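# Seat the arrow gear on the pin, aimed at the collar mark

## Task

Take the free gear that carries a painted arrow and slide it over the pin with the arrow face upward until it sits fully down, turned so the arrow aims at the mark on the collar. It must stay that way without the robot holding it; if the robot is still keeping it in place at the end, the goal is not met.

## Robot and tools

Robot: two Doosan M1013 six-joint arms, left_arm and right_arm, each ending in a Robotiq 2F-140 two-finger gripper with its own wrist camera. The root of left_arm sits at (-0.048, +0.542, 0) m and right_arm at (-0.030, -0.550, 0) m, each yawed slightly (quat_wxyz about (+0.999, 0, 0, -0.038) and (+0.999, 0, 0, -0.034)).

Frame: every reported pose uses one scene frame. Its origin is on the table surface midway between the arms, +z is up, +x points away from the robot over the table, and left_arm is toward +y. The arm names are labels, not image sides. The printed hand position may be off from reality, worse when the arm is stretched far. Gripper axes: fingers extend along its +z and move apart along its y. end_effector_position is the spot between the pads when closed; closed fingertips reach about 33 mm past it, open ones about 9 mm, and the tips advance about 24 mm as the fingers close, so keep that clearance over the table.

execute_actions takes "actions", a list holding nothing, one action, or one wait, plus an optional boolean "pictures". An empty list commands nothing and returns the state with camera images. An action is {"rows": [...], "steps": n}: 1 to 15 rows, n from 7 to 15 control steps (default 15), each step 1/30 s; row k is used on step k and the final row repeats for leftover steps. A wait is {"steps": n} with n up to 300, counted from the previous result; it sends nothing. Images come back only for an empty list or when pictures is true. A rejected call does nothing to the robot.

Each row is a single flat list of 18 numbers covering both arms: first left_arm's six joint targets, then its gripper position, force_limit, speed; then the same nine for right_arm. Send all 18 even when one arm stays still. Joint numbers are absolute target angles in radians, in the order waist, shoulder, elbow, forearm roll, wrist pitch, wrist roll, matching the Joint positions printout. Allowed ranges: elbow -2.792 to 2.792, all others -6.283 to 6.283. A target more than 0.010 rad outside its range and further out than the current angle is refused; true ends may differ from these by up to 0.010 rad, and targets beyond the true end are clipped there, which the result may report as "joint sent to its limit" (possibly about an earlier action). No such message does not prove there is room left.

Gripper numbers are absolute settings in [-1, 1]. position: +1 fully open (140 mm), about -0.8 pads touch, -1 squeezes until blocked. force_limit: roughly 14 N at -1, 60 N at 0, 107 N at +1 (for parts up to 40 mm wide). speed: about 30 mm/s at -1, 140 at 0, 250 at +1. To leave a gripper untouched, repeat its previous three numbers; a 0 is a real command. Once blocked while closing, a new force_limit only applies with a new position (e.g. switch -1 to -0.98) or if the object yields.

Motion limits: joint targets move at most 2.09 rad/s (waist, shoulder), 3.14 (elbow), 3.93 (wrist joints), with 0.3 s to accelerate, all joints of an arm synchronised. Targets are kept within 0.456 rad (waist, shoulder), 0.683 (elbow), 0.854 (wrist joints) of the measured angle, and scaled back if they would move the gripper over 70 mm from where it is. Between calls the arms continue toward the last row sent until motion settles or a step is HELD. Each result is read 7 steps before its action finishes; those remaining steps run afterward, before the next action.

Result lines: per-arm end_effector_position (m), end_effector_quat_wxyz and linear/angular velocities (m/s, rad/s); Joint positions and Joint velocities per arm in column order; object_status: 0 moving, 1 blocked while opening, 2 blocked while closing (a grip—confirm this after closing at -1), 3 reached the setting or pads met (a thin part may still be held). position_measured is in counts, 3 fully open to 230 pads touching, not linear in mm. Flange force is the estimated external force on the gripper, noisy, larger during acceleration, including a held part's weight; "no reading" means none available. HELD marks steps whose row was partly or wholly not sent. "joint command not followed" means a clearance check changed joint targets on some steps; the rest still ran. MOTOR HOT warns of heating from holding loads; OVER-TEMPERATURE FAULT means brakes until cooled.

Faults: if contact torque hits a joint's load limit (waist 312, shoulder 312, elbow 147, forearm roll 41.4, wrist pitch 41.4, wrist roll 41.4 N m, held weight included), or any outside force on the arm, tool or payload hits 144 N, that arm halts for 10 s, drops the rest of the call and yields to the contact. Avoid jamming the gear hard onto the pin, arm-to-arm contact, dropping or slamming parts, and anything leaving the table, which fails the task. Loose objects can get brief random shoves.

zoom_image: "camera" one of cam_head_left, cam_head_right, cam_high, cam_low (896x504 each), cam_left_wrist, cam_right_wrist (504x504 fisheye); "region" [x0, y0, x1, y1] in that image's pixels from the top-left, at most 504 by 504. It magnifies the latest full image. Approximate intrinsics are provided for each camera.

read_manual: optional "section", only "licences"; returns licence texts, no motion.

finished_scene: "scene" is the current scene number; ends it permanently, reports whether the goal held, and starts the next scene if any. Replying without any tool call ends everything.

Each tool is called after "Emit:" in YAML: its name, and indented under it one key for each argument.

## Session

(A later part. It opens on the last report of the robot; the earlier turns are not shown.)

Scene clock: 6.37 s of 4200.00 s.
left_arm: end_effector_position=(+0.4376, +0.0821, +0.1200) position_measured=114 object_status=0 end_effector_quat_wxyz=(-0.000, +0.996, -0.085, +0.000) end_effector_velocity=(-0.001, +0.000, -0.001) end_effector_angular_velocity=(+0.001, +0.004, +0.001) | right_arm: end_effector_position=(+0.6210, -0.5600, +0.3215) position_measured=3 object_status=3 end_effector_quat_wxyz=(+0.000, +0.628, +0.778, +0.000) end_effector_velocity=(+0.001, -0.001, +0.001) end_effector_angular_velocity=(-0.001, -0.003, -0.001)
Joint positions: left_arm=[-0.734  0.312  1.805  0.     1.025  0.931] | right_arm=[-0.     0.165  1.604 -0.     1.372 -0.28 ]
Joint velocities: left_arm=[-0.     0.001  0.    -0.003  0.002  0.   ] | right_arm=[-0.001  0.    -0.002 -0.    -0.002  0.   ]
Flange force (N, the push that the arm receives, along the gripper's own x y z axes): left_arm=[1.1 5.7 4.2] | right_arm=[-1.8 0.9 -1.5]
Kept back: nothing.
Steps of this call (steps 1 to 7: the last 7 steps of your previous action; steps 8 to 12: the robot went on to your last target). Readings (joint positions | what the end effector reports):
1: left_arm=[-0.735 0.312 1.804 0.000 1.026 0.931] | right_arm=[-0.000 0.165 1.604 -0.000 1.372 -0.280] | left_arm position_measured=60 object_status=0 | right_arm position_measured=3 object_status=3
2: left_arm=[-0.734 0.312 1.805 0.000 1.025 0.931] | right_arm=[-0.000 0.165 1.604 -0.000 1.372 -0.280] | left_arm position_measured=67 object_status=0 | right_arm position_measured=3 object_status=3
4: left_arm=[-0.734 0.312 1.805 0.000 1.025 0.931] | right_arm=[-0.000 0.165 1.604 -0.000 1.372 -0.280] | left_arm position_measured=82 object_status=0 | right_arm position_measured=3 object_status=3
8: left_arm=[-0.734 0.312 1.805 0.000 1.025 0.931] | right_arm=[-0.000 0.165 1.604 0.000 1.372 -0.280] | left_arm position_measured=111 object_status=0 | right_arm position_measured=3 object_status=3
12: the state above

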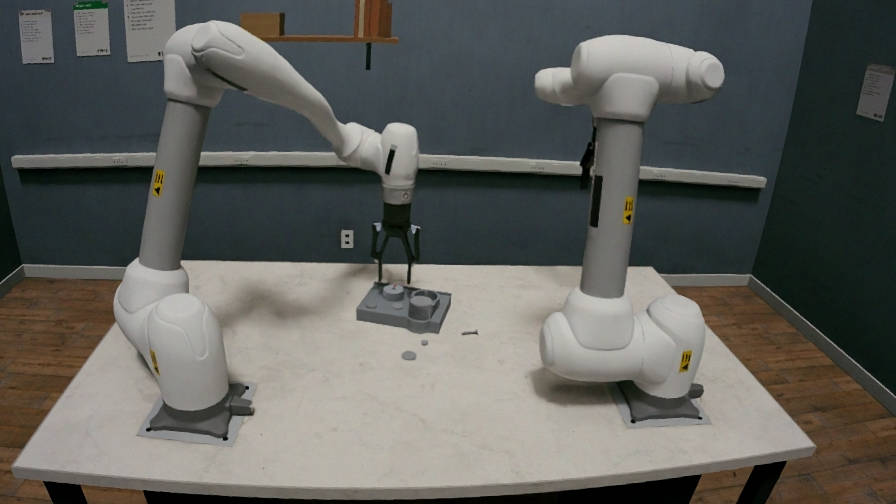

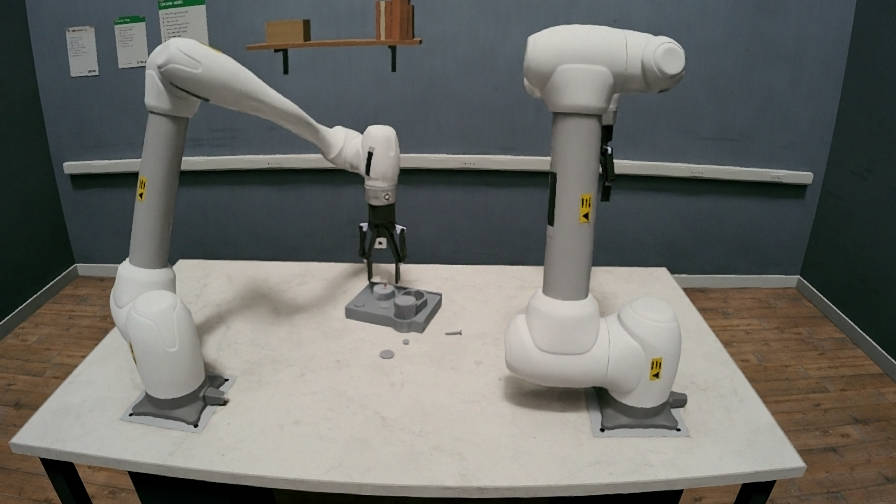

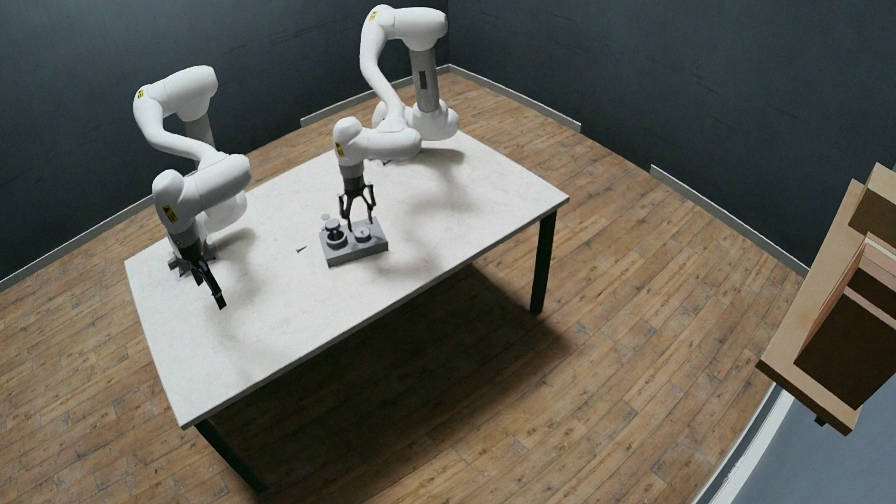

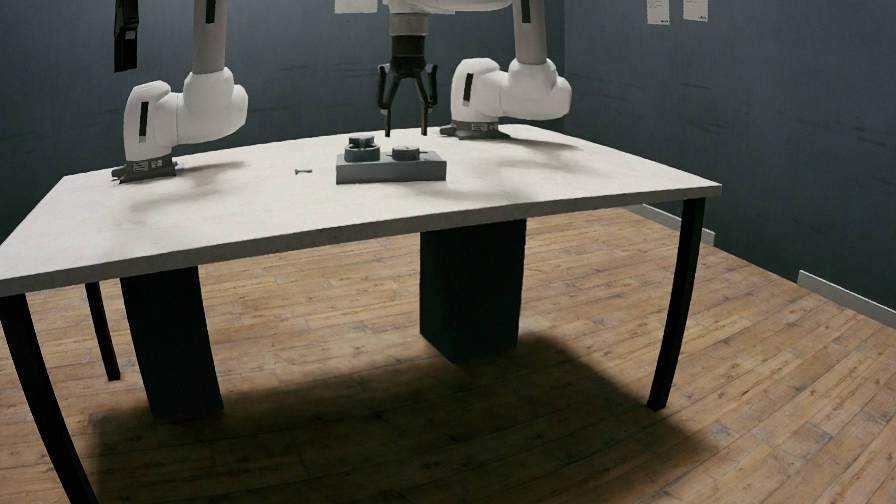

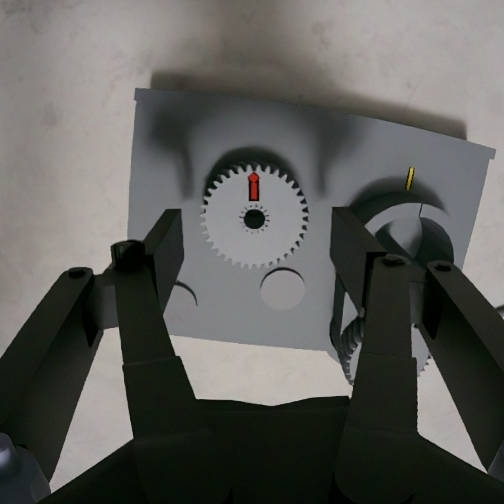

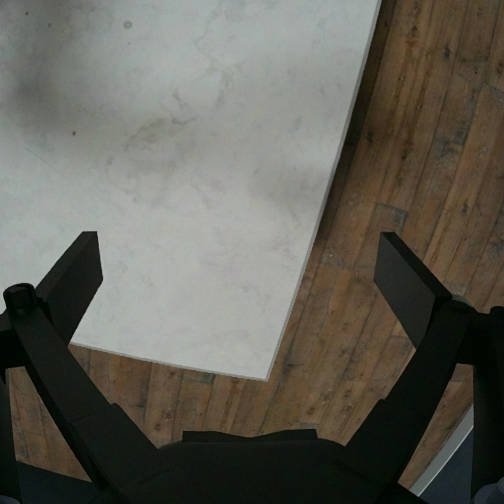

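Emit:
execute_actions:
  actions:
    - {"rows":[[-0.7331,0.3115,1.805,0,1.0251,0.4817,0.12,0,0,0,0.165,1.604,0,1.372,-0.28,1,0,0]],"steps":11}

Emit:
execute_actions:
  actions:
    - {"rows":[[-0.7331,0.3425,1.8356,0,0.9635,0.4817,0.12,0,0,0,0.165,1.604,0,1.372,-0.28,1,0,0]],"steps":10}

Emit:
execute_actions:
  actions:
    - {"rows":[[-0.7331,0.3425,1.8356,0,0.9635,0.4817,-1,-0.4,-0.7,0,0.165,1.604,0,1.372,-0.28,1,0,0]]}

Emit:
execute_actions:
  actions:
    - {"rows":[[-0.7331,0.335,1.8285,0,0.9781,0.4817,-1,-0.4,-0.7,0,0.165,1.604,0,1.372,-0.28,1,0,0],[-0.7331,0.325,1.819,0,0.9976,0.4817,-1,-0.4,-0.7,0,0.165,1.604,0,1.372,-0.28,1,0,0],[-0.7331,0.2861,1.7782,0,1.0773,0.4817,-1,-0.4,-0.7,0,0.165,1.604,0,1.372,-0.28,1,0,0]],"steps":12}

Emit:
execute_actions:
  actions:
    - {"rows":[[-0.8667,0.3413,1.7118,0,1.0885,1.113,-1,-0.4,-0.7,0,0.165,1.604,0,1.372,-0.28,1,0,0]]}

Emit:
execute_actions:
  actions:
    - {"steps":12}
  pictures: true

Scene clock: 7.03 s of 4200.00 s.
left_arm: end_effector_position=(+0.4376, +0.0820, +0.1200) position_measured=114 object_status=3 end_effector_quat_wxyz=(-0.000, +0.999, -0.051, +0.000) end_effector_velocity=(-0.000, +0.001, -0.001) end_effector_angular_velocity=(+0.001, +0.002, +1.291) | right_arm: end_effector_position=(+0.6210, -0.5600, +0.3215) position_measured=3 object_status=3 end_effector_quat_wxyz=(+0.000, +0.628, +0.778, +0.000) end_effector_velocity=(+0.000, -0.000, +0.000) end_effector_angular_velocity=(+0.000, -0.001, -0.001)
Joint positions: left_arm=[-0.734  0.311  1.805  0.     1.025  0.862] | right_arm=[-0.     0.165  1.604 -0.     1.372 -0.28 ]
Joint velocities: left_arm=[ 0.001  0.001  0.    -0.001  0.    -1.29 ] | right_arm=[-0.001 -0.    -0.     0.    -0.001 -0.   ]
Flange force (N, the push that the arm receives, along the gripper's own x y z axes): left_arm=[-1.5 4.8 2.6] | right_arm=[0.2 -1.1 -3.1]
Steps of this call (steps 1 to 15: the robot went on to your last target; step 16: nothing new was sent; steps 17 to 20: the first 4 steps of this action). Readings (joint positions | what the end effector reports):
17: left_arm=[-0.734 0.311 1.805 0.000 1.025 0.930] | right_arm=[-0.000 0.165 1.604 -0.000 1.372 -0.280] | left_arm position_measured=114 object_status=3 | right_arm position_measured=3 object_status=3
18: left_arm=[-0.734 0.312 1.805 0.000 1.025 0.921] | right_arm=[-0.000 0.165 1.604 -0.000 1.372 -0.280] | left_arm position_measured=114 object_status=3 | right_arm position_measured=3 object_status=3
20: the state above

Scene clock: 7.37 s of 4200.00 s.
left_arm: end_effector_position=(+0.4384, +0.0822, +0.1033) position_measured=114 object_status=3 end_effector_quat_wxyz=(+0.001, +0.990, +0.139, +0.000) end_effector_velocity=(-0.018, +0.018, -0.435) end_effector_angular_velocity=(+0.032, +0.032, +0.005) | right_arm: end_effector_position=(+0.6210, -0.5600, +0.3215) position_measured=3 object_status=3 end_effector_quat_wxyz=(+0.000, +0.628, +0.778, +0.000) end_effector_velocity=(-0.000, +0.002, +0.000) end_effector_angular_velocity=(+0.000, +0.001, +0.003)
Joint positions: left_arm=[-0.733  0.326  1.82   0.     0.994  0.482] | right_arm=[-0.     0.165  1.604 -0.     1.372 -0.28 ]
Joint velocities: left_arm=[-0.001  0.38   0.386 -0.001 -0.721 -0.005] | right_arm=[ 0.003 -0.    -0.     0.     0.001 -0.   ]
Flange force (N, the push that the arm receives, along the gripper's own x y z axes): left_arm=[-5.1 3.0 3.6] | right_arm=[-2.0 -0.4 -1.9]
Steps of this call (steps 1 to 7: the last 7 steps of your previous action; steps 8 to 10: the first 3 steps of this action). Readings (joint positions | what the end effector reports):
8: left_arm=[-0.733 0.312 1.805 0.000 1.025 0.484] | right_arm=[-0.000 0.165 1.604 -0.000 1.372 -0.280] | left_arm position_measured=114 object_status=3 | right_arm position_measured=3 object_status=3
9: left_arm=[-0.733 0.315 1.809 0.000 1.016 0.482] | right_arm=[-0.000 0.165 1.604 0.000 1.372 -0.280] | left_arm position_measured=114 object_status=3 | right_arm position_measured=3 object_status=3
10: the state above

Scene clock: 7.87 s of 4200.00 s.
left_arm: end_effector_position=(+0.4378, +0.0830, +0.0851) position_measured=136 object_status=0 end_effector_quat_wxyz=(+0.000, +0.990, +0.139, +0.000) end_effector_velocity=(+0.001, -0.002, +0.000) end_effector_angular_velocity=(-0.001, -0.002, -0.002) | right_arm: end_effector_position=(+0.6210, -0.5600, +0.3215) position_measured=3 object_status=3 end_effector_quat_wxyz=(+0.000, +0.628, +0.778, +0.000) end_effector_velocity=(+0.000, +0.000, -0.000) end_effector_angular_velocity=(+0.000, -0.001, -0.000)
Joint positions: left_arm=[-0.733  0.342  1.836  0.     0.964  0.482] | right_arm=[-0.     0.165  1.604 -0.     1.372 -0.28 ]
Joint velocities: left_arm=[-0.001  0.001 -0.002  0.001 -0.001  0.   ] | right_arm=[-0.     0.    -0.     0.    -0.001 -0.   ]
Flange force (N, the push that the arm receives, along the gripper's own x y z axes): left_arm=[-5.4 -4.9 -14.6] | right_arm=[-1.9 -0.2 -3.3]
Steps of this call (steps 1 to 7: the last 7 steps of your previous action; steps 8 to 15: the first 8 steps of this action). Readings (joint positions | what the end effector reports):
8: left_arm=[-0.733 0.342 1.836 -0.000 0.964 0.482] | right_arm=[-0.000 0.165 1.604 -0.000 1.372 -0.280] | left_arm position_measured=114 object_status=0 | right_arm position_measured=3 object_status=3
9: left_arm=[-0.733 0.342 1.836 -0.000 0.964 0.482] | right_arm=[-0.000 0.165 1.604 0.000 1.372 -0.280] | left_arm position_measured=115 object_status=0 | right_arm position_measured=3 object_status=3
11: left_arm=[-0.733 0.342 1.836 -0.000 0.964 0.482] | right_arm=[-0.000 0.165 1.604 -0.000 1.372 -0.280] | left_arm position_measured=122 object_status=0 | right_arm position_measured=3 object_status=3
15: the state above

Scene clock: 8.27 s of 4200.00 s.
left_arm: end_effector_position=(+0.4380, +0.0827, +0.1274) position_measured=139 object_status=2 end_effector_quat_wxyz=(-0.000, +0.990, +0.139, -0.000) end_effector_velocity=(+0.023, -0.022, +0.554) end_effector_angular_velocity=(-0.067, -0.066, +0.000) | right_arm: end_effector_position=(+0.6210, -0.5600, +0.3215) position_measured=3 object_status=3 end_effector_quat_wxyz=(+0.000, +0.628, +0.778, +0.000) end_effector_velocity=(-0.000, -0.001, -0.001) end_effector_angular_velocity=(-0.000, +0.001, -0.001)
Joint positions: left_arm=[-0.733  0.305  1.798  0.     1.039  0.482] | right_arm=[-0.     0.165  1.604 -0.     1.372 -0.28 ]
Joint velocities: left_arm=[ 0.002 -0.465 -0.506  0.002  0.878  0.   ] | right_arm=[-0.001  0.     0.001 -0.     0.     0.   ]
Flange force (N, the push that the arm receives, along the gripper's own x y z axes): left_arm=[-7.2 3.4 6.7] | right_arm=[0.3 0.3 -1.8]
Steps of this call (steps 1 to 7: the last 7 steps of your previous action; steps 8 to 12: the first 5 steps of this action). Readings (joint positions | what the end effector reports):
8: left_arm=[-0.733 0.342 1.835 0.000 0.964 0.482] | right_arm=[-0.000 0.165 1.604 -0.000 1.372 -0.280] | left_arm position_measured=138 object_status=2 | right_arm position_measured=3 object_status=3
9: left_arm=[-0.733 0.340 1.833 0.000 0.970 0.482] | right_arm=[-0.000 0.165 1.604 -0.000 1.372 -0.280] | left_arm position_measured=138 object_status=2 | right_arm position_measured=3 object_status=3
11: left_arm=[-0.733 0.321 1.815 0.000 1.007 0.482] | right_arm=[-0.000 0.165 1.604 -0.000 1.372 -0.280] | left_arm position_measured=139 object_status=2 | right_arm position_measured=3 object_status=3
12: the state above

Scene clock: 8.77 s of 4200.00 s.
left_arm: end_effector_position=(+0.4150, +0.0330, +0.1455) position_measured=139 object_status=2 end_effector_quat_wxyz=(-0.001, +0.997, -0.073, -0.001) end_effector_velocity=(-0.182, -0.360, -0.002) end_effector_angular_velocity=(-0.028, -0.012, -3.011) | right_arm: end_effector_position=(+0.6210, -0.5600, +0.3215) position_measured=3 object_status=3 end_effector_quat_wxyz=(+0.000, +0.628, +0.778, +0.000) end_effector_velocity=(+0.001, +0.000, +0.000) end_effector_angular_velocity=(-0.001, -0.001, +0.001)
Joint positions: left_arm=[-0.807  0.32   1.741 -0.     1.083  0.833] | right_arm=[-0.     0.165  1.604 -0.     1.372 -0.28 ]
Joint velocities: left_arm=[-0.537  0.196 -0.268 -0.002  0.043  2.474] | right_arm=[ 0.     0.    -0.001 -0.001 -0.    -0.   ]
Flange force (N, the push that the arm receives, along the gripper's own x y z axes): left_arm=[-2.7 7.7 8.1] | right_arm=[-1.1 -1.6 -2.3]
Steps of this call (steps 1 to 7: the last 7 steps of your previous action; steps 8 to 15: the first 8 steps of this action). Readings (joint positions | what the end effector reports):
8: left_arm=[-0.733 0.286 1.778 0.000 1.077 0.482] | right_arm=[-0.000 0.165 1.604 -0.000 1.372 -0.280] | left_arm position_measured=139 object_status=2 | right_arm position_measured=3 object_status=3
9: left_arm=[-0.735 0.288 1.778 0.000 1.077 0.490] | right_arm=[-0.000 0.165 1.604 0.000 1.372 -0.280] | left_arm position_measured=139 object_status=2 | right_arm position_measured=3 object_status=3
11: left_arm=[-0.747 0.294 1.771 0.000 1.079 0.550] | right_arm=[-0.000 0.165 1.604 -0.000 1.372 -0.280] | left_arm position_measured=139 object_status=2 | right_arm position_measured=3 object_status=3
15: the state above

Scene clock: 9.17 s of 4200.00 s.
left_arm: end_effector_position=(+0.3931, -0.0063, +0.1450) position_measured=139 object_status=2 end_effector_quat_wxyz=(+0.000, +0.971, -0.240, -0.000) end_effector_velocity=(+0.001, +0.000, -0.000) end_effector_angular_velocity=(-0.000, -0.000, +0.000) | right_arm: end_effector_position=(+0.6210, -0.5600, +0.3215) position_measured=3 object_status=3 end_effector_quat_wxyz=(+0.000, +0.628, +0.778, +0.000) end_effector_velocity=(-0.000, +0.001, -0.000) end_effector_angular_velocity=(+0.000, -0.000, +0.001)
Joint positions: left_arm=[-0.867  0.341  1.712 -0.     1.089  1.113] | right_arm=[-0.     0.165  1.604 -0.     1.372 -0.28 ]
Joint velocities: left_arm=[ 0.001  0.     0.     0.    -0.001  0.   ] | right_arm=[ 0.001 -0.     0.001  0.    -0.    -0.   ]
Flange force (N, the push that the arm receives, along the gripper's own x y z axes): left_arm=[2.1 5.6 8.8] | right_arm=[-0.5 -0.8 -2.2]
Kept back: nothing.
Steps of this call (steps 1 to 7: the last 7 steps of your previous action; steps 8 to 12: the robot went on to your last target). Readings (joint positions | what the end effector reports):
1: left_arm=[-0.824 0.326 1.733 -0.000 1.085 0.913] | right_arm=[-0.000 0.165 1.604 -0.000 1.372 -0.280] | left_arm position_measured=139 object_status=2 | right_arm position_measured=3 object_status=3
2: left_arm=[-0.839 0.331 1.726 -0.000 1.086 0.981] | right_arm=[-0.000 0.165 1.604 -0.000 1.372 -0.280] | left_arm position_measured=139 object_status=2 | right_arm position_measured=3 object_status=3
4: left_arm=[-0.859 0.338 1.716 -0.000 1.088 1.074] | right_arm=[-0.000 0.165 1.604 -0.000 1.372 -0.280] | left_arm position_measured=139 object_status=2 | right_arm position_measured=3 object_status=3
8: left_arm=[-0.867 0.341 1.712 -0.000 1.089 1.113] | right_arm=[-0.000 0.165 1.604 0.000 1.372 -0.280] | left_arm position_measured=139 object_status=2 | right_arm position_measured=3 object_status=3
12: the state above

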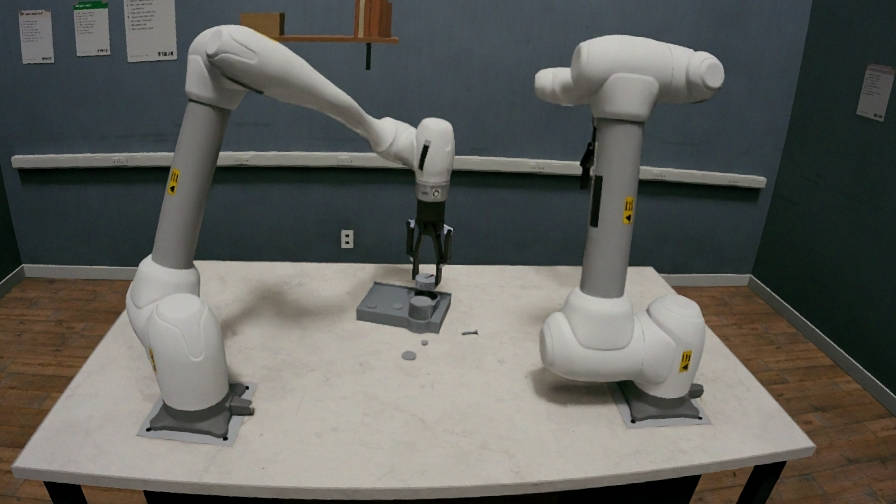

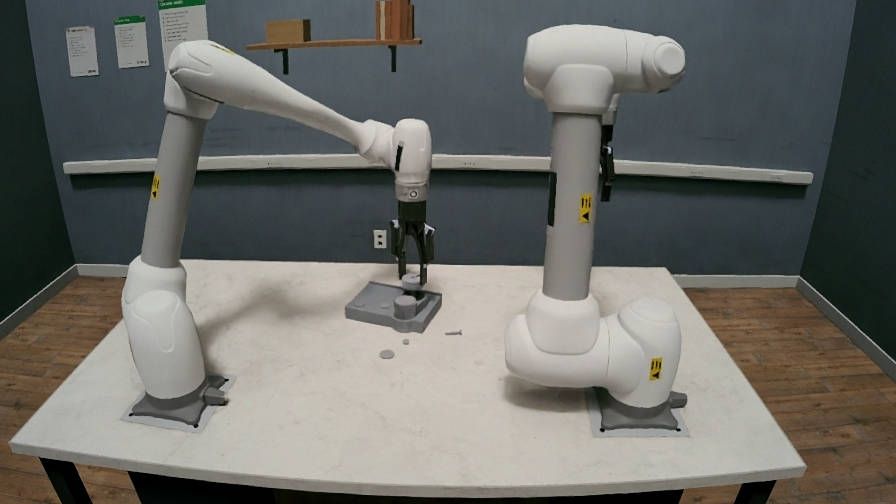

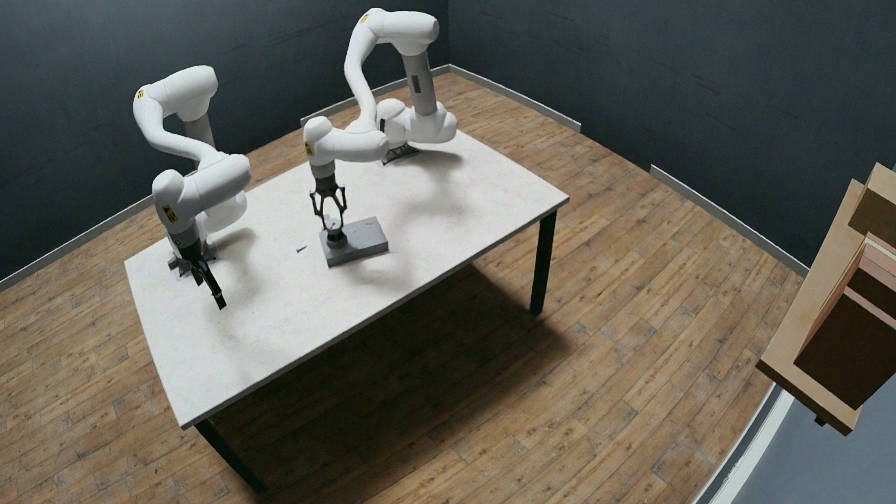

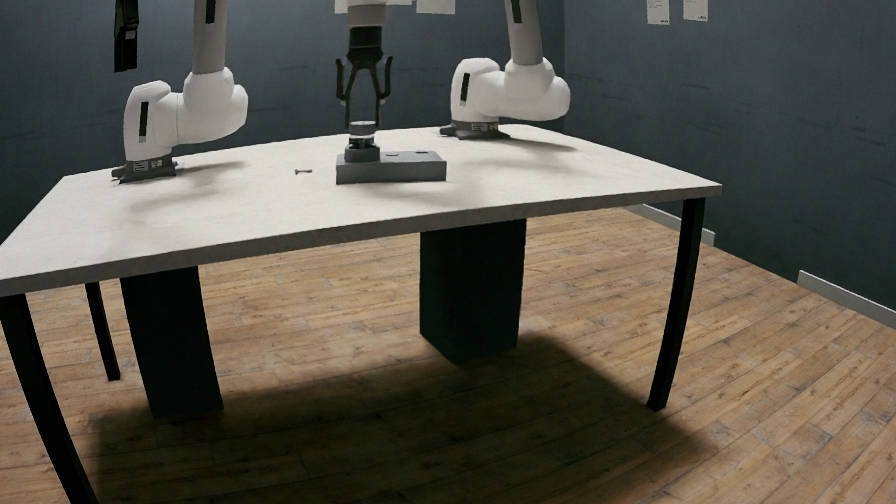

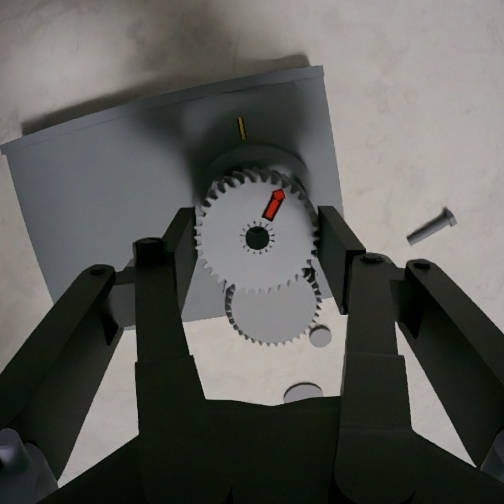

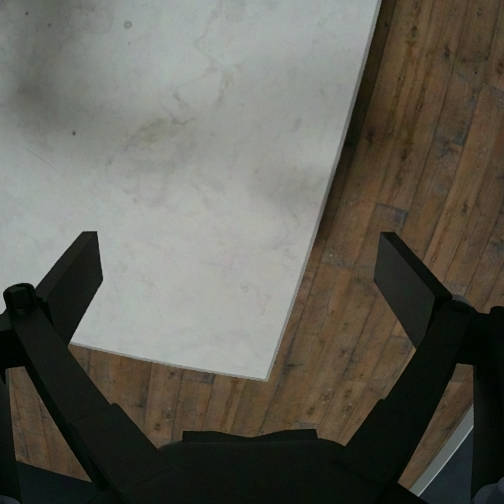

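Down to .134, then .132.

Emit:
execute_actions:
  actions:
    - {"rows":[[-0.8667,0.345,1.7164,0,1.0802,1.113,-1,-0.4,-0.7,0,0.165,1.604,0,1.372,-0.28,1,0,0],[-0.8667,0.3481,1.7202,0,1.0733,1.113,-1,-0.4,-0.7,0,0.165,1.604,0,1.372,-0.28,1,0,0],[-0.8667,0.3497,1.722,0,1.0699,1.113,-1,-0.4,-0.7,0,0.165,1.604,0,1.372,-0.28,1,0,0]]}

Emit:
execute_actions:
  actions:
    - {"rows":[[-0.8667,0.3505,1.723,0,1.0681,1.113,-1,-0.4,-0.7,0,0.165,1.604,0,1.372,-0.28,1,0,0],[-0.8667,0.3513,1.7239,0,1.0664,1.113,-1,-0.4,-0.7,0,0.165,1.604,0,1.372,-0.28,1,0,0]]}

Scene clock: 9.70 s of 4200.00 s.
left_arm: end_effector_position=(+0.3931, -0.0063, +0.1340) position_measured=139 object_status=2 end_effector_quat_wxyz=(-0.000, +0.971, -0.240, -0.000) end_effector_velocity=(+0.000, -0.000, +0.001) end_effector_angular_velocity=(-0.004, -0.001, +0.002) | right_arm: end_effector_position=(+0.6210, -0.5600, +0.3215) position_measured=3 object_status=3 end_effector_quat_wxyz=(+0.000, +0.628, +0.778, +0.000) end_effector_velocity=(+0.001, -0.001, -0.000) end_effector_angular_velocity=(+0.000, -0.001, -0.002)
Joint positions: left_arm=[-0.867  0.35   1.722 -0.     1.07   1.113] | right_arm=[-0.     0.165  1.604 -0.     1.372 -0.28 ]
Joint velocities: left_arm=[ 0.001 -0.002  0.    -0.002 -0.002  0.   ] | right_arm=[-0.002  0.    -0.     0.    -0.001 -0.   ]
Flange force (N, the push that the arm receives, along the gripper's own x y z axes): left_arm=[-3.3 5.3 6.2] | right_arm=[-0.6 -1.2 -3.6]
Steps of this call (steps 1 to 8: the robot went on to your last target; steps 9 to 16: the first 8 steps of this action). Readings (joint positions | what the end effector reports):
9: left_arm=[-0.867 0.341 1.712 -0.000 1.088 1.113] | right_arm=[0.000 0.165 1.604 -0.000 1.372 -0.280] | left_arm position_measured=139 object_status=2 | right_arm position_measured=3 object_status=3
10: left_arm=[-0.867 0.343 1.713 -0.000 1.084 1.113] | right_arm=[-0.000 0.165 1.604 -0.000 1.372 -0.280] | left_arm position_measured=139 object_status=2 | right_arm position_measured=3 object_status=3
12: left_arm=[-0.867 0.349 1.721 -0.000 1.072 1.113] | right_arm=[-0.000 0.165 1.604 -0.000 1.372 -0.280] | left_arm position_measured=139 object_status=2 | right_arm position_measured=3 object_status=3
16: the state above

Scene clock: 10.20 s of 4200.00 s.
left_arm: end_effector_position=(+0.3930, -0.0063, +0.1320) position_measured=139 object_status=2 end_effector_quat_wxyz=(+0.000, +0.971, -0.240, -0.000) end_effector_velocity=(-0.003, -0.001, -0.003) end_effector_angular_velocity=(+0.002, +0.004, -0.002) | right_arm: end_effector_position=(+0.6210, -0.5600, +0.3215) position_measured=3 object_status=3 end_effector_quat_wxyz=(+0.000, +0.628, +0.778, +0.000) end_effector_velocity=(+0.000, -0.001, +0.000) end_effector_angular_velocity=(+0.000, -0.001, -0.001)
Joint positions: left_arm=[-0.867  0.351  1.724 -0.     1.066  1.113] | right_arm=[-0.     0.165  1.604 -0.     1.372 -0.28 ]
Joint velocities: left_arm=[-0.003  0.002  0.002 -0.002 -0.    -0.   ] | right_arm=[-0.001  0.    -0.001  0.    -0.    -0.   ]
Flange force (N, the push that the arm receives, along the gripper's own x y z axes): left_arm=[-6.0 16.3 2.1] | right_arm=[-2.7 -1.5 -2.4]
Steps of this call (steps 1 to 7: the last 7 steps of your previous action; steps 8 to 15: the first 8 steps of this action). Readings (joint positions | what the end effector reports):
8: left_arm=[-0.867 0.350 1.722 -0.000 1.070 1.113] | right_arm=[-0.000 0.165 1.604 -0.000 1.372 -0.280] | left_arm position_measured=139 object_status=2 | right_arm position_measured=3 object_status=3
9: left_arm=[-0.867 0.350 1.723 -0.000 1.069 1.113] | right_arm=[-0.000 0.165 1.604 -0.000 1.372 -0.280] | left_arm position_measured=139 object_status=2 | right_arm position_measured=3 object_status=3
11: left_arm=[-0.867 0.351 1.724 -0.000 1.067 1.113] | right_arm=[-0.000 0.165 1.604 -0.000 1.372 -0.280] | left_arm position_measured=139 object_status=2 | right_arm position_measured=3 object_status=3
15: the state above

Emit:
execute_actions:
  actions:
    - {"rows":[[-0.8677,0.3513,1.7239,0,1.0664,1.113,-1,-0.4,-0.7,0,0.165,1.604,0,1.372,-0.28,1,0,0],[-0.8677,0.3513,1.7239,0,1.0664,1.113,-1,-0.4,-0.7,0,0.165,1.604,0,1.372,-0.28,1,0,0],[-0.8677,0.3521,1.7248,0,1.0647,1.113,-1,-0.4,-0.7,0,0.165,1.604,0,1.372,-0.28,1,0,0]]}

Emit:
execute_actions:
  actions:
    - {"rows":[[-0.8677,0.3529,1.7257,0,1.063,1.113,-1,-0.4,-0.7,0,0.165,1.604,0,1.372,-0.28,1,0,0]]}

Emit:
execute_actions:
  actions:
    - {"rows":[[-0.8677,0.3537,1.7266,0,1.0613,1.104,-1,-0.4,-0.7,0,0.165,1.604,0,1.372,-0.28,1,0,0]]}

Scene clock: 10.80 s of 4200.00 s.
left_arm: end_effector_position=(+0.3925, -0.0066, +0.1309) position_measured=139 object_status=2 end_effector_quat_wxyz=(-0.000, +0.971, -0.241, -0.000) end_effector_velocity=(+0.001, -0.000, +0.000) end_effector_angular_velocity=(-0.002, -0.001, +0.002) | right_arm: end_effector_position=(+0.6210, -0.5600, +0.3215) position_measured=3 object_status=3 end_effector_quat_wxyz=(+0.000, +0.628, +0.778, +0.000) end_effector_velocity=(+0.001, -0.001, +0.001) end_effector_angular_velocity=(-0.000, -0.002, -0.001)
Joint positions: left_arm=[-0.868  0.352  1.725 -0.     1.065  1.113] | right_arm=[-0.     0.165  1.604 -0.     1.372 -0.28 ]
Joint velocities: left_arm=[ 0.002 -0.    -0.001 -0.    -0.001  0.   ] | right_arm=[-0.001 -0.    -0.001 -0.    -0.001  0.   ]
Flange force (N, the push that the arm receives, along the gripper's own x y z axes): left_arm=[-5.7 7.8 6.8] | right_arm=[0.3 -0.8 -2.7]
Steps of this call (steps 1 to 7: the last 7 steps of your previous action; steps 8 to 10: the robot went on to your last target; steps 11 to 18: the first 8 steps of this action). Readings (joint positions | what the end effector reports):
11: left_arm=[-0.867 0.351 1.724 -0.000 1.066 1.113] | right_arm=[-0.000 0.165 1.604 0.000 1.372 -0.280] | left_arm position_measured=139 object_status=2 | right_arm position_measured=3 object_status=3
12: left_arm=[-0.867 0.351 1.724 -0.000 1.066 1.113] | right_arm=[-0.000 0.165 1.604 0.000 1.372 -0.280] | left_arm position_measured=139 object_status=2 | right_arm position_measured=3 object_status=3
14: left_arm=[-0.867 0.352 1.724 -0.000 1.065 1.113] | right_arm=[-0.000 0.165 1.604 -0.000 1.372 -0.280] | left_arm position_measured=139 object_status=2 | right_arm position_measured=3 object_status=3
18: the state above

Scene clock: 11.30 s of 4200.00 s.
left_arm: end_effector_position=(+0.3926, -0.0067, +0.1300) position_measured=139 object_status=2 end_effector_quat_wxyz=(-0.000, +0.971, -0.241, +0.000) end_effector_velocity=(-0.000, +0.002, -0.000) end_effector_angular_velocity=(+0.002, +0.000, +0.001) | right_arm: end_effector_position=(+0.6210, -0.5600, +0.3215) position_measured=3 object_status=3 end_effector_quat_wxyz=(+0.000, +0.628, +0.778, +0.000) end_effector_velocity=(-0.000, +0.000, +0.000) end_effector_angular_velocity=(+0.001, +0.002, +0.000)
Joint positions: left_arm=[-0.868  0.353  1.726  0.     1.063  1.113] | right_arm=[-0.     0.165  1.604 -0.     1.372 -0.28 ]
Joint velocities: left_arm=[ 0.001 -0.001  0.002  0.001  0.001 -0.001] | right_arm=[ 0.     0.    -0.     0.001  0.002 -0.   ]
Flange force (N, the push that the arm receives, along the gripper's own x y z axes): left_arm=[-5.5 6.1 6.8] | right_arm=[-0.7 -2.5 -2.1]
Steps of this call (steps 1 to 7: the last 7 steps of your previous action; steps 8 to 15: the first 8 steps of this action). Readings (joint positions | what the end effector reports):
8: left_arm=[-0.868 0.352 1.725 0.000 1.065 1.113] | right_arm=[-0.000 0.165 1.604 -0.000 1.372 -0.280] | left_arm position_measured=139 object_status=2 | right_arm position_measured=3 object_status=3
9: left_arm=[-0.868 0.352 1.725 0.000 1.064 1.113] | right_arm=[-0.000 0.165 1.604 0.000 1.372 -0.280] | left_arm position_measured=139 object_status=2 | right_arm position_measured=3 object_status=3
11: left_arm=[-0.868 0.353 1.726 0.000 1.063 1.113] | right_arm=[-0.000 0.165 1.604 -0.000 1.372 -0.280] | left_arm position_measured=139 object_status=2 | right_arm position_measured=3 object_status=3
15: the state above

Scene clock: 11.80 s of 4200.00 s.
left_arm: end_effector_position=(+0.3925, -0.0067, +0.1289) position_measured=139 object_status=2 end_effector_quat_wxyz=(-0.000, +0.972, -0.236, -0.000) end_effector_velocity=(-0.002, -0.001, +0.001) end_effector_angular_velocity=(-0.001, +0.001, -0.001) | right_arm: end_effector_position=(+0.6210, -0.5600, +0.3215) position_measured=3 object_status=3 end_effector_quat_wxyz=(+0.000, +0.628, +0.778, +0.000) end_effector_velocity=(+0.001, -0.000, +0.001) end_effector_angular_velocity=(-0.000, -0.001, -0.001)
Joint positions: left_arm=[-0.868  0.354  1.727  0.     1.061  1.104] | right_arm=[-0.     0.165  1.604  0.     1.372 -0.28 ]
Joint velocities: left_arm=[-0.002 -0.001  0.    -0.002  0.    -0.001] | right_arm=[-0.001 -0.    -0.001  0.     0.    -0.   ]
Flange force (N, the push that the arm receives, along the gripper's own x y z axes): left_arm=[-6.7 6.9 6.5] | right_arm=[-1.3 -1.4 -2.5]
Steps of this call (steps 1 to 7: the last 7 steps of your previous action; steps 8 to 15: the first 8 steps of this action). Readings (joint positions | what the end effector reports):
8: left_arm=[-0.868 0.353 1.726 0.000 1.063 1.113] | right_arm=[-0.000 0.165 1.604 -0.000 1.372 -0.280] | left_arm position_measured=139 object_status=2 | right_arm position_measured=3 object_status=3
9: left_arm=[-0.868 0.353 1.726 0.000 1.062 1.109] | right_arm=[-0.000 0.165 1.604 0.000 1.372 -0.280] | left_arm position_measured=139 object_status=2 | right_arm position_measured=3 object_status=3
11: left_arm=[-0.868 0.354 1.727 0.000 1.061 1.104] | right_arm=[-0.000 0.165 1.604 -0.000 1.372 -0.280] | left_arm position_measured=139 object_status=2 | right_arm position_measured=3 object_status=3
15: the state above

Emit:
execute_actions:
  actions:
    - {"rows":[[-0.8679,0.3545,1.7285,0,1.0586,1.0905,-1,-0.4,-0.7,0,0.165,1.604,0,1.372,-0.28,1,0,0]]}

Emit:
execute_actions:
  actions:
    - {"rows":[[-0.8679,0.3557,1.7298,0,1.0561,1.077,-1,-0.4,-0.7,0,0.165,1.604,0,1.372,-0.28,1,0,0]]}

Scene clock: 12.30 s of 4200.00 s.
left_arm: end_effector_position=(+0.3923, -0.0066, +0.1276) position_measured=139 object_status=2 end_effector_quat_wxyz=(+0.000, +0.973, -0.230, +0.000) end_effector_velocity=(-0.000, +0.000, -0.000) end_effector_angular_velocity=(-0.000, +0.000, +0.001) | right_arm: end_effector_position=(+0.6210, -0.5600, +0.3215) position_measured=3 object_status=3 end_effector_quat_wxyz=(+0.000, +0.628, +0.778, +0.000) end_effector_velocity=(+0.000, -0.000, -0.000) end_effector_angular_velocity=(-0.000, -0.001, -0.000)
Joint positions: left_arm=[-0.868  0.354  1.728  0.     1.059  1.091] | right_arm=[-0.     0.165  1.604 -0.     1.372 -0.28 ]
Joint velocities: left_arm=[-0.    -0.001  0.001 -0.    -0.001 -0.001] | right_arm=[-0.001  0.     0.001  0.    -0.002 -0.   ]
Flange force (N, the push that the arm receives, along the gripper's own x y z axes): left_arm=[2.0 0.3 -3.7] | right_arm=[-1.2 -3.7 -1.5]
Steps of this call (steps 1 to 7: the last 7 steps of your previous action; steps 8 to 15: the first 8 steps of this action). Readings (joint positions | what the end effector reports):
8: left_arm=[-0.868 0.354 1.727 0.000 1.061 1.104] | right_arm=[-0.000 0.165 1.604 -0.000 1.372 -0.280] | left_arm position_measured=139 object_status=2 | right_arm position_measured=3 object_status=3
9: left_arm=[-0.868 0.354 1.727 0.000 1.060 1.097] | right_arm=[-0.000 0.165 1.604 -0.000 1.372 -0.280] | left_arm position_measured=139 object_status=2 | right_arm position_measured=3 object_status=3
11: left_arm=[-0.868 0.354 1.728 0.000 1.059 1.091] | right_arm=[-0.000 0.165 1.604 -0.000 1.372 -0.280] | left_arm position_measured=139 object_status=2 | right_arm position_measured=3 object_status=3
15: the state above

Scene clock: 12.80 s of 4200.00 s.
left_arm: end_effector_position=(+0.3923, -0.0066, +0.1261) position_measured=139 object_status=2 end_effector_quat_wxyz=(+0.000, +0.975, -0.223, +0.000) end_effector_velocity=(-0.001, +0.000, -0.001) end_effector_angular_velocity=(+0.001, +0.003, +0.000) | right_arm: end_effector_position=(+0.6210, -0.5600, +0.3215) position_measured=3 object_status=3 end_effector_quat_wxyz=(+0.000, +0.628, +0.778, +0.000) end_effector_velocity=(-0.000, -0.000, -0.000) end_effector_angular_velocity=(+0.001, +0.001, -0.001)
Joint positions: left_arm=[-0.868  0.356  1.73   0.     1.056  1.077] | right_arm=[-0.     0.165  1.604 -0.     1.372 -0.28 ]
Joint velocities: left_arm=[-0.001  0.     0.001 -0.002  0.001  0.   ] | right_arm=[-0.001 -0.     0.     0.001  0.001  0.   ]
Flange force (N, the push that the arm receives, along the gripper's own x y z axes): left_arm=[5.5 -10.7 -49.6] | right_arm=[-1.8 -1.8 -1.5]
Steps of this call (steps 1 to 7: the last 7 steps of your previous action; steps 8 to 15: the first 8 steps of this action). Readings (joint positions | what the end effector reports):
8: left_arm=[-0.868 0.355 1.729 0.000 1.059 1.090] | right_arm=[-0.000 0.165 1.604 -0.000 1.372 -0.280] | left_arm position_measured=139 object_status=2 | right_arm position_measured=3 object_status=3
9: left_arm=[-0.868 0.355 1.729 0.000 1.057 1.084] | right_arm=[-0.000 0.165 1.604 -0.000 1.372 -0.280] | left_arm position_measured=139 object_status=2 | right_arm position_measured=3 object_status=3
11: left_arm=[-0.868 0.355 1.729 0.000 1.056 1.077] | right_arm=[-0.000 0.165 1.604 -0.000 1.372 -0.280] | left_arm position_measured=139 object_status=2 | right_arm position_measured=3 object_status=3
15: the state above

Emit:
execute_actions:
  actions:
    - {"rows":[[-0.8679,0.3557,1.7298,0,1.0561,1.115,-1,-0.4,-0.7,0,0.165,1.604,0,1.372,-0.28,1,0,0]]}

Emit:
execute_actions:
  actions:
    - {"rows":[[-0.8679,0.3565,1.7307,0,1.0544,1.11,-1,-0.4,-0.7,0,0.165,1.604,0,1.372,-0.28,1,0,0]]}

Emit:
execute_actions:
  actions:
    - {"rows":[[-0.8679,0.3573,1.7316,0,1.0527,1.11,-1,-0.4,-0.7,0,0.165,1.604,0,1.372,-0.28,1,0,0]]}

Scene clock: 13.30 s of 4200.00 s.
left_arm: end_effector_position=(+0.3921, -0.0064, +0.1256) position_measured=139 object_status=2 end_effector_quat_wxyz=(-0.000, +0.970, -0.242, -0.000) end_effector_velocity=(+0.002, -0.003, +0.006) end_effector_angular_velocity=(-0.008, -0.006, -0.000) | right_arm: end_effector_position=(+0.6210, -0.5600, +0.3215) position_measured=3 object_status=3 end_effector_quat_wxyz=(+0.000, +0.628, +0.778, +0.000) end_effector_velocity=(+0.000, -0.000, +0.000) end_effector_angular_velocity=(-0.000, -0.000, -0.000)
Joint positions: left_arm=[-0.868  0.356  1.73   0.     1.056  1.115] | right_arm=[-0.     0.165  1.604 -0.     1.372 -0.28 ]
Joint velocities: left_arm=[-0.    -0.004 -0.006 -0.     0.     0.   ] | right_arm=[-0.  0. -0. -0. -0.  0.]
Flange force (N, the push that the arm receives, along the gripper's own x y z axes): left_arm=[1.6 4.2 7.2] | right_arm=[-0.5 -0.8 -2.2]
Steps of this call (steps 1 to 7: the last 7 steps of your previous action; steps 8 to 15: the first 8 steps of this action). Readings (joint positions | what the end effector reports):
8: left_arm=[-0.868 0.356 1.730 0.000 1.056 1.077] | right_arm=[-0.000 0.165 1.604 0.000 1.372 -0.280] | left_arm position_measured=139 object_status=2 | right_arm position_measured=3 object_status=3
9: left_arm=[-0.868 0.356 1.730 0.000 1.056 1.086] | right_arm=[-0.000 0.165 1.604 -0.000 1.372 -0.280] | left_arm position_measured=139 object_status=2 | right_arm position_measured=3 object_status=3
11: left_arm=[-0.868 0.356 1.731 0.000 1.056 1.113] | right_arm=[-0.000 0.165 1.604 -0.000 1.372 -0.280] | left_arm position_measured=139 object_status=2 | right_arm position_measured=3 object_status=3
15: the state above

Scene clock: 13.80 s of 4200.00 s.
left_arm: end_effector_position=(+0.3923, -0.0066, +0.1250) position_measured=139 object_status=2 end_effector_quat_wxyz=(+0.000, +0.971, -0.239, +0.000) end_effector_velocity=(-0.001, +0.000, -0.001) end_effector_angular_velocity=(+0.001, +0.000, -0.001) | right_arm: end_effector_position=(+0.6210, -0.5600, +0.3215) position_measured=3 object_status=3 end_effector_quat_wxyz=(+0.000, +0.628, +0.778, +0.000) end_effector_velocity=(+0.000, +0.001, +0.000) end_effector_angular_velocity=(+0.000, -0.000, +0.002)
Joint positions: left_arm=[-0.868  0.356  1.731  0.     1.054  1.11 ] | right_arm=[-0.     0.165  1.604 -0.     1.372 -0.28 ]
Joint velocities: left_arm=[-0.001  0.     0.002  0.001 -0.001 -0.001] | right_arm=[ 0.002  0.    -0.001  0.     0.    -0.   ]
Flange force (N, the push that the arm receives, along the gripper's own x y z axes): left_arm=[-3.3 0.3 0.1] | right_arm=[0.8 -3.4 -1.3]
Steps of this call (steps 1 to 7: the last 7 steps of your previous action; steps 8 to 15: the first 8 steps of this action). Readings (joint positions | what the end effector reports):
8: left_arm=[-0.868 0.356 1.730 0.000 1.056 1.115] | right_arm=[-0.000 0.165 1.604 -0.000 1.372 -0.280] | left_arm position_measured=139 object_status=2 | right_arm position_measured=3 object_status=3
9: left_arm=[-0.868 0.356 1.730 0.000 1.056 1.113] | right_arm=[-0.000 0.165 1.604 0.000 1.372 -0.280] | left_arm position_measured=139 object_status=2 | right_arm position_measured=3 object_status=3
11: left_arm=[-0.868 0.356 1.730 0.000 1.055 1.110] | right_arm=[-0.000 0.165 1.604 0.000 1.372 -0.280] | left_arm position_measured=139 object_status=2 | right_arm position_measured=3 object_status=3
15: the state above

Scene clock: 14.30 s of 4200.00 s.
left_arm: end_effector_position=(+0.3922, -0.0066, +0.1240) position_measured=139 object_status=2 end_effector_quat_wxyz=(-0.000, +0.971, -0.239, -0.000) end_effector_velocity=(-0.000, +0.001, -0.001) end_effector_angular_velocity=(+0.003, -0.000, -0.002) | right_arm: end_effector_position=(+0.6210, -0.5600, +0.3215) position_measured=3 object_status=3 end_effector_quat_wxyz=(+0.000, +0.628, +0.778, +0.000) end_effector_velocity=(-0.000, +0.000, +0.000) end_effector_angular_velocity=(+0.000, +0.001, +0.000)
Joint positions: left_arm=[-0.868  0.357  1.732 -0.     1.053  1.11 ] | right_arm=[-0.     0.165  1.604 -0.     1.372 -0.28 ]
Joint velocities: left_arm=[-0.001  0.001  0.001  0.002  0.    -0.   ] | right_arm=[ 0.    -0.    -0.001  0.     0.002 -0.   ]
Flange force (N, the push that the arm receives, along the gripper's own x y z axes): left_arm=[-6.9 -0.6 -0.1] | right_arm=[-0.8 0.7 -2.3]
Steps of this call (steps 1 to 7: the last 7 steps of your previous action; steps 8 to 15: the first 8 steps of this action). Readings (joint positions | what the end effector reports):
8: left_arm=[-0.868 0.357 1.731 0.000 1.054 1.110] | right_arm=[-0.000 0.165 1.604 0.000 1.372 -0.280] | left_arm position_measured=139 object_status=2 | right_arm position_measured=3 object_status=3
9: left_arm=[-0.868 0.357 1.731 -0.000 1.053 1.110] | right_arm=[-0.000 0.165 1.604 -0.000 1.372 -0.280] | left_arm position_measured=139 object_status=2 | right_arm position_measured=3 object_status=3
11: left_arm=[-0.868 0.357 1.732 -0.000 1.053 1.110] | right_arm=[-0.000 0.165 1.604 -0.000 1.372 -0.280] | left_arm position_measured=139 object_status=2 | right_arm position_measured=3 object_status=3
15: the state above


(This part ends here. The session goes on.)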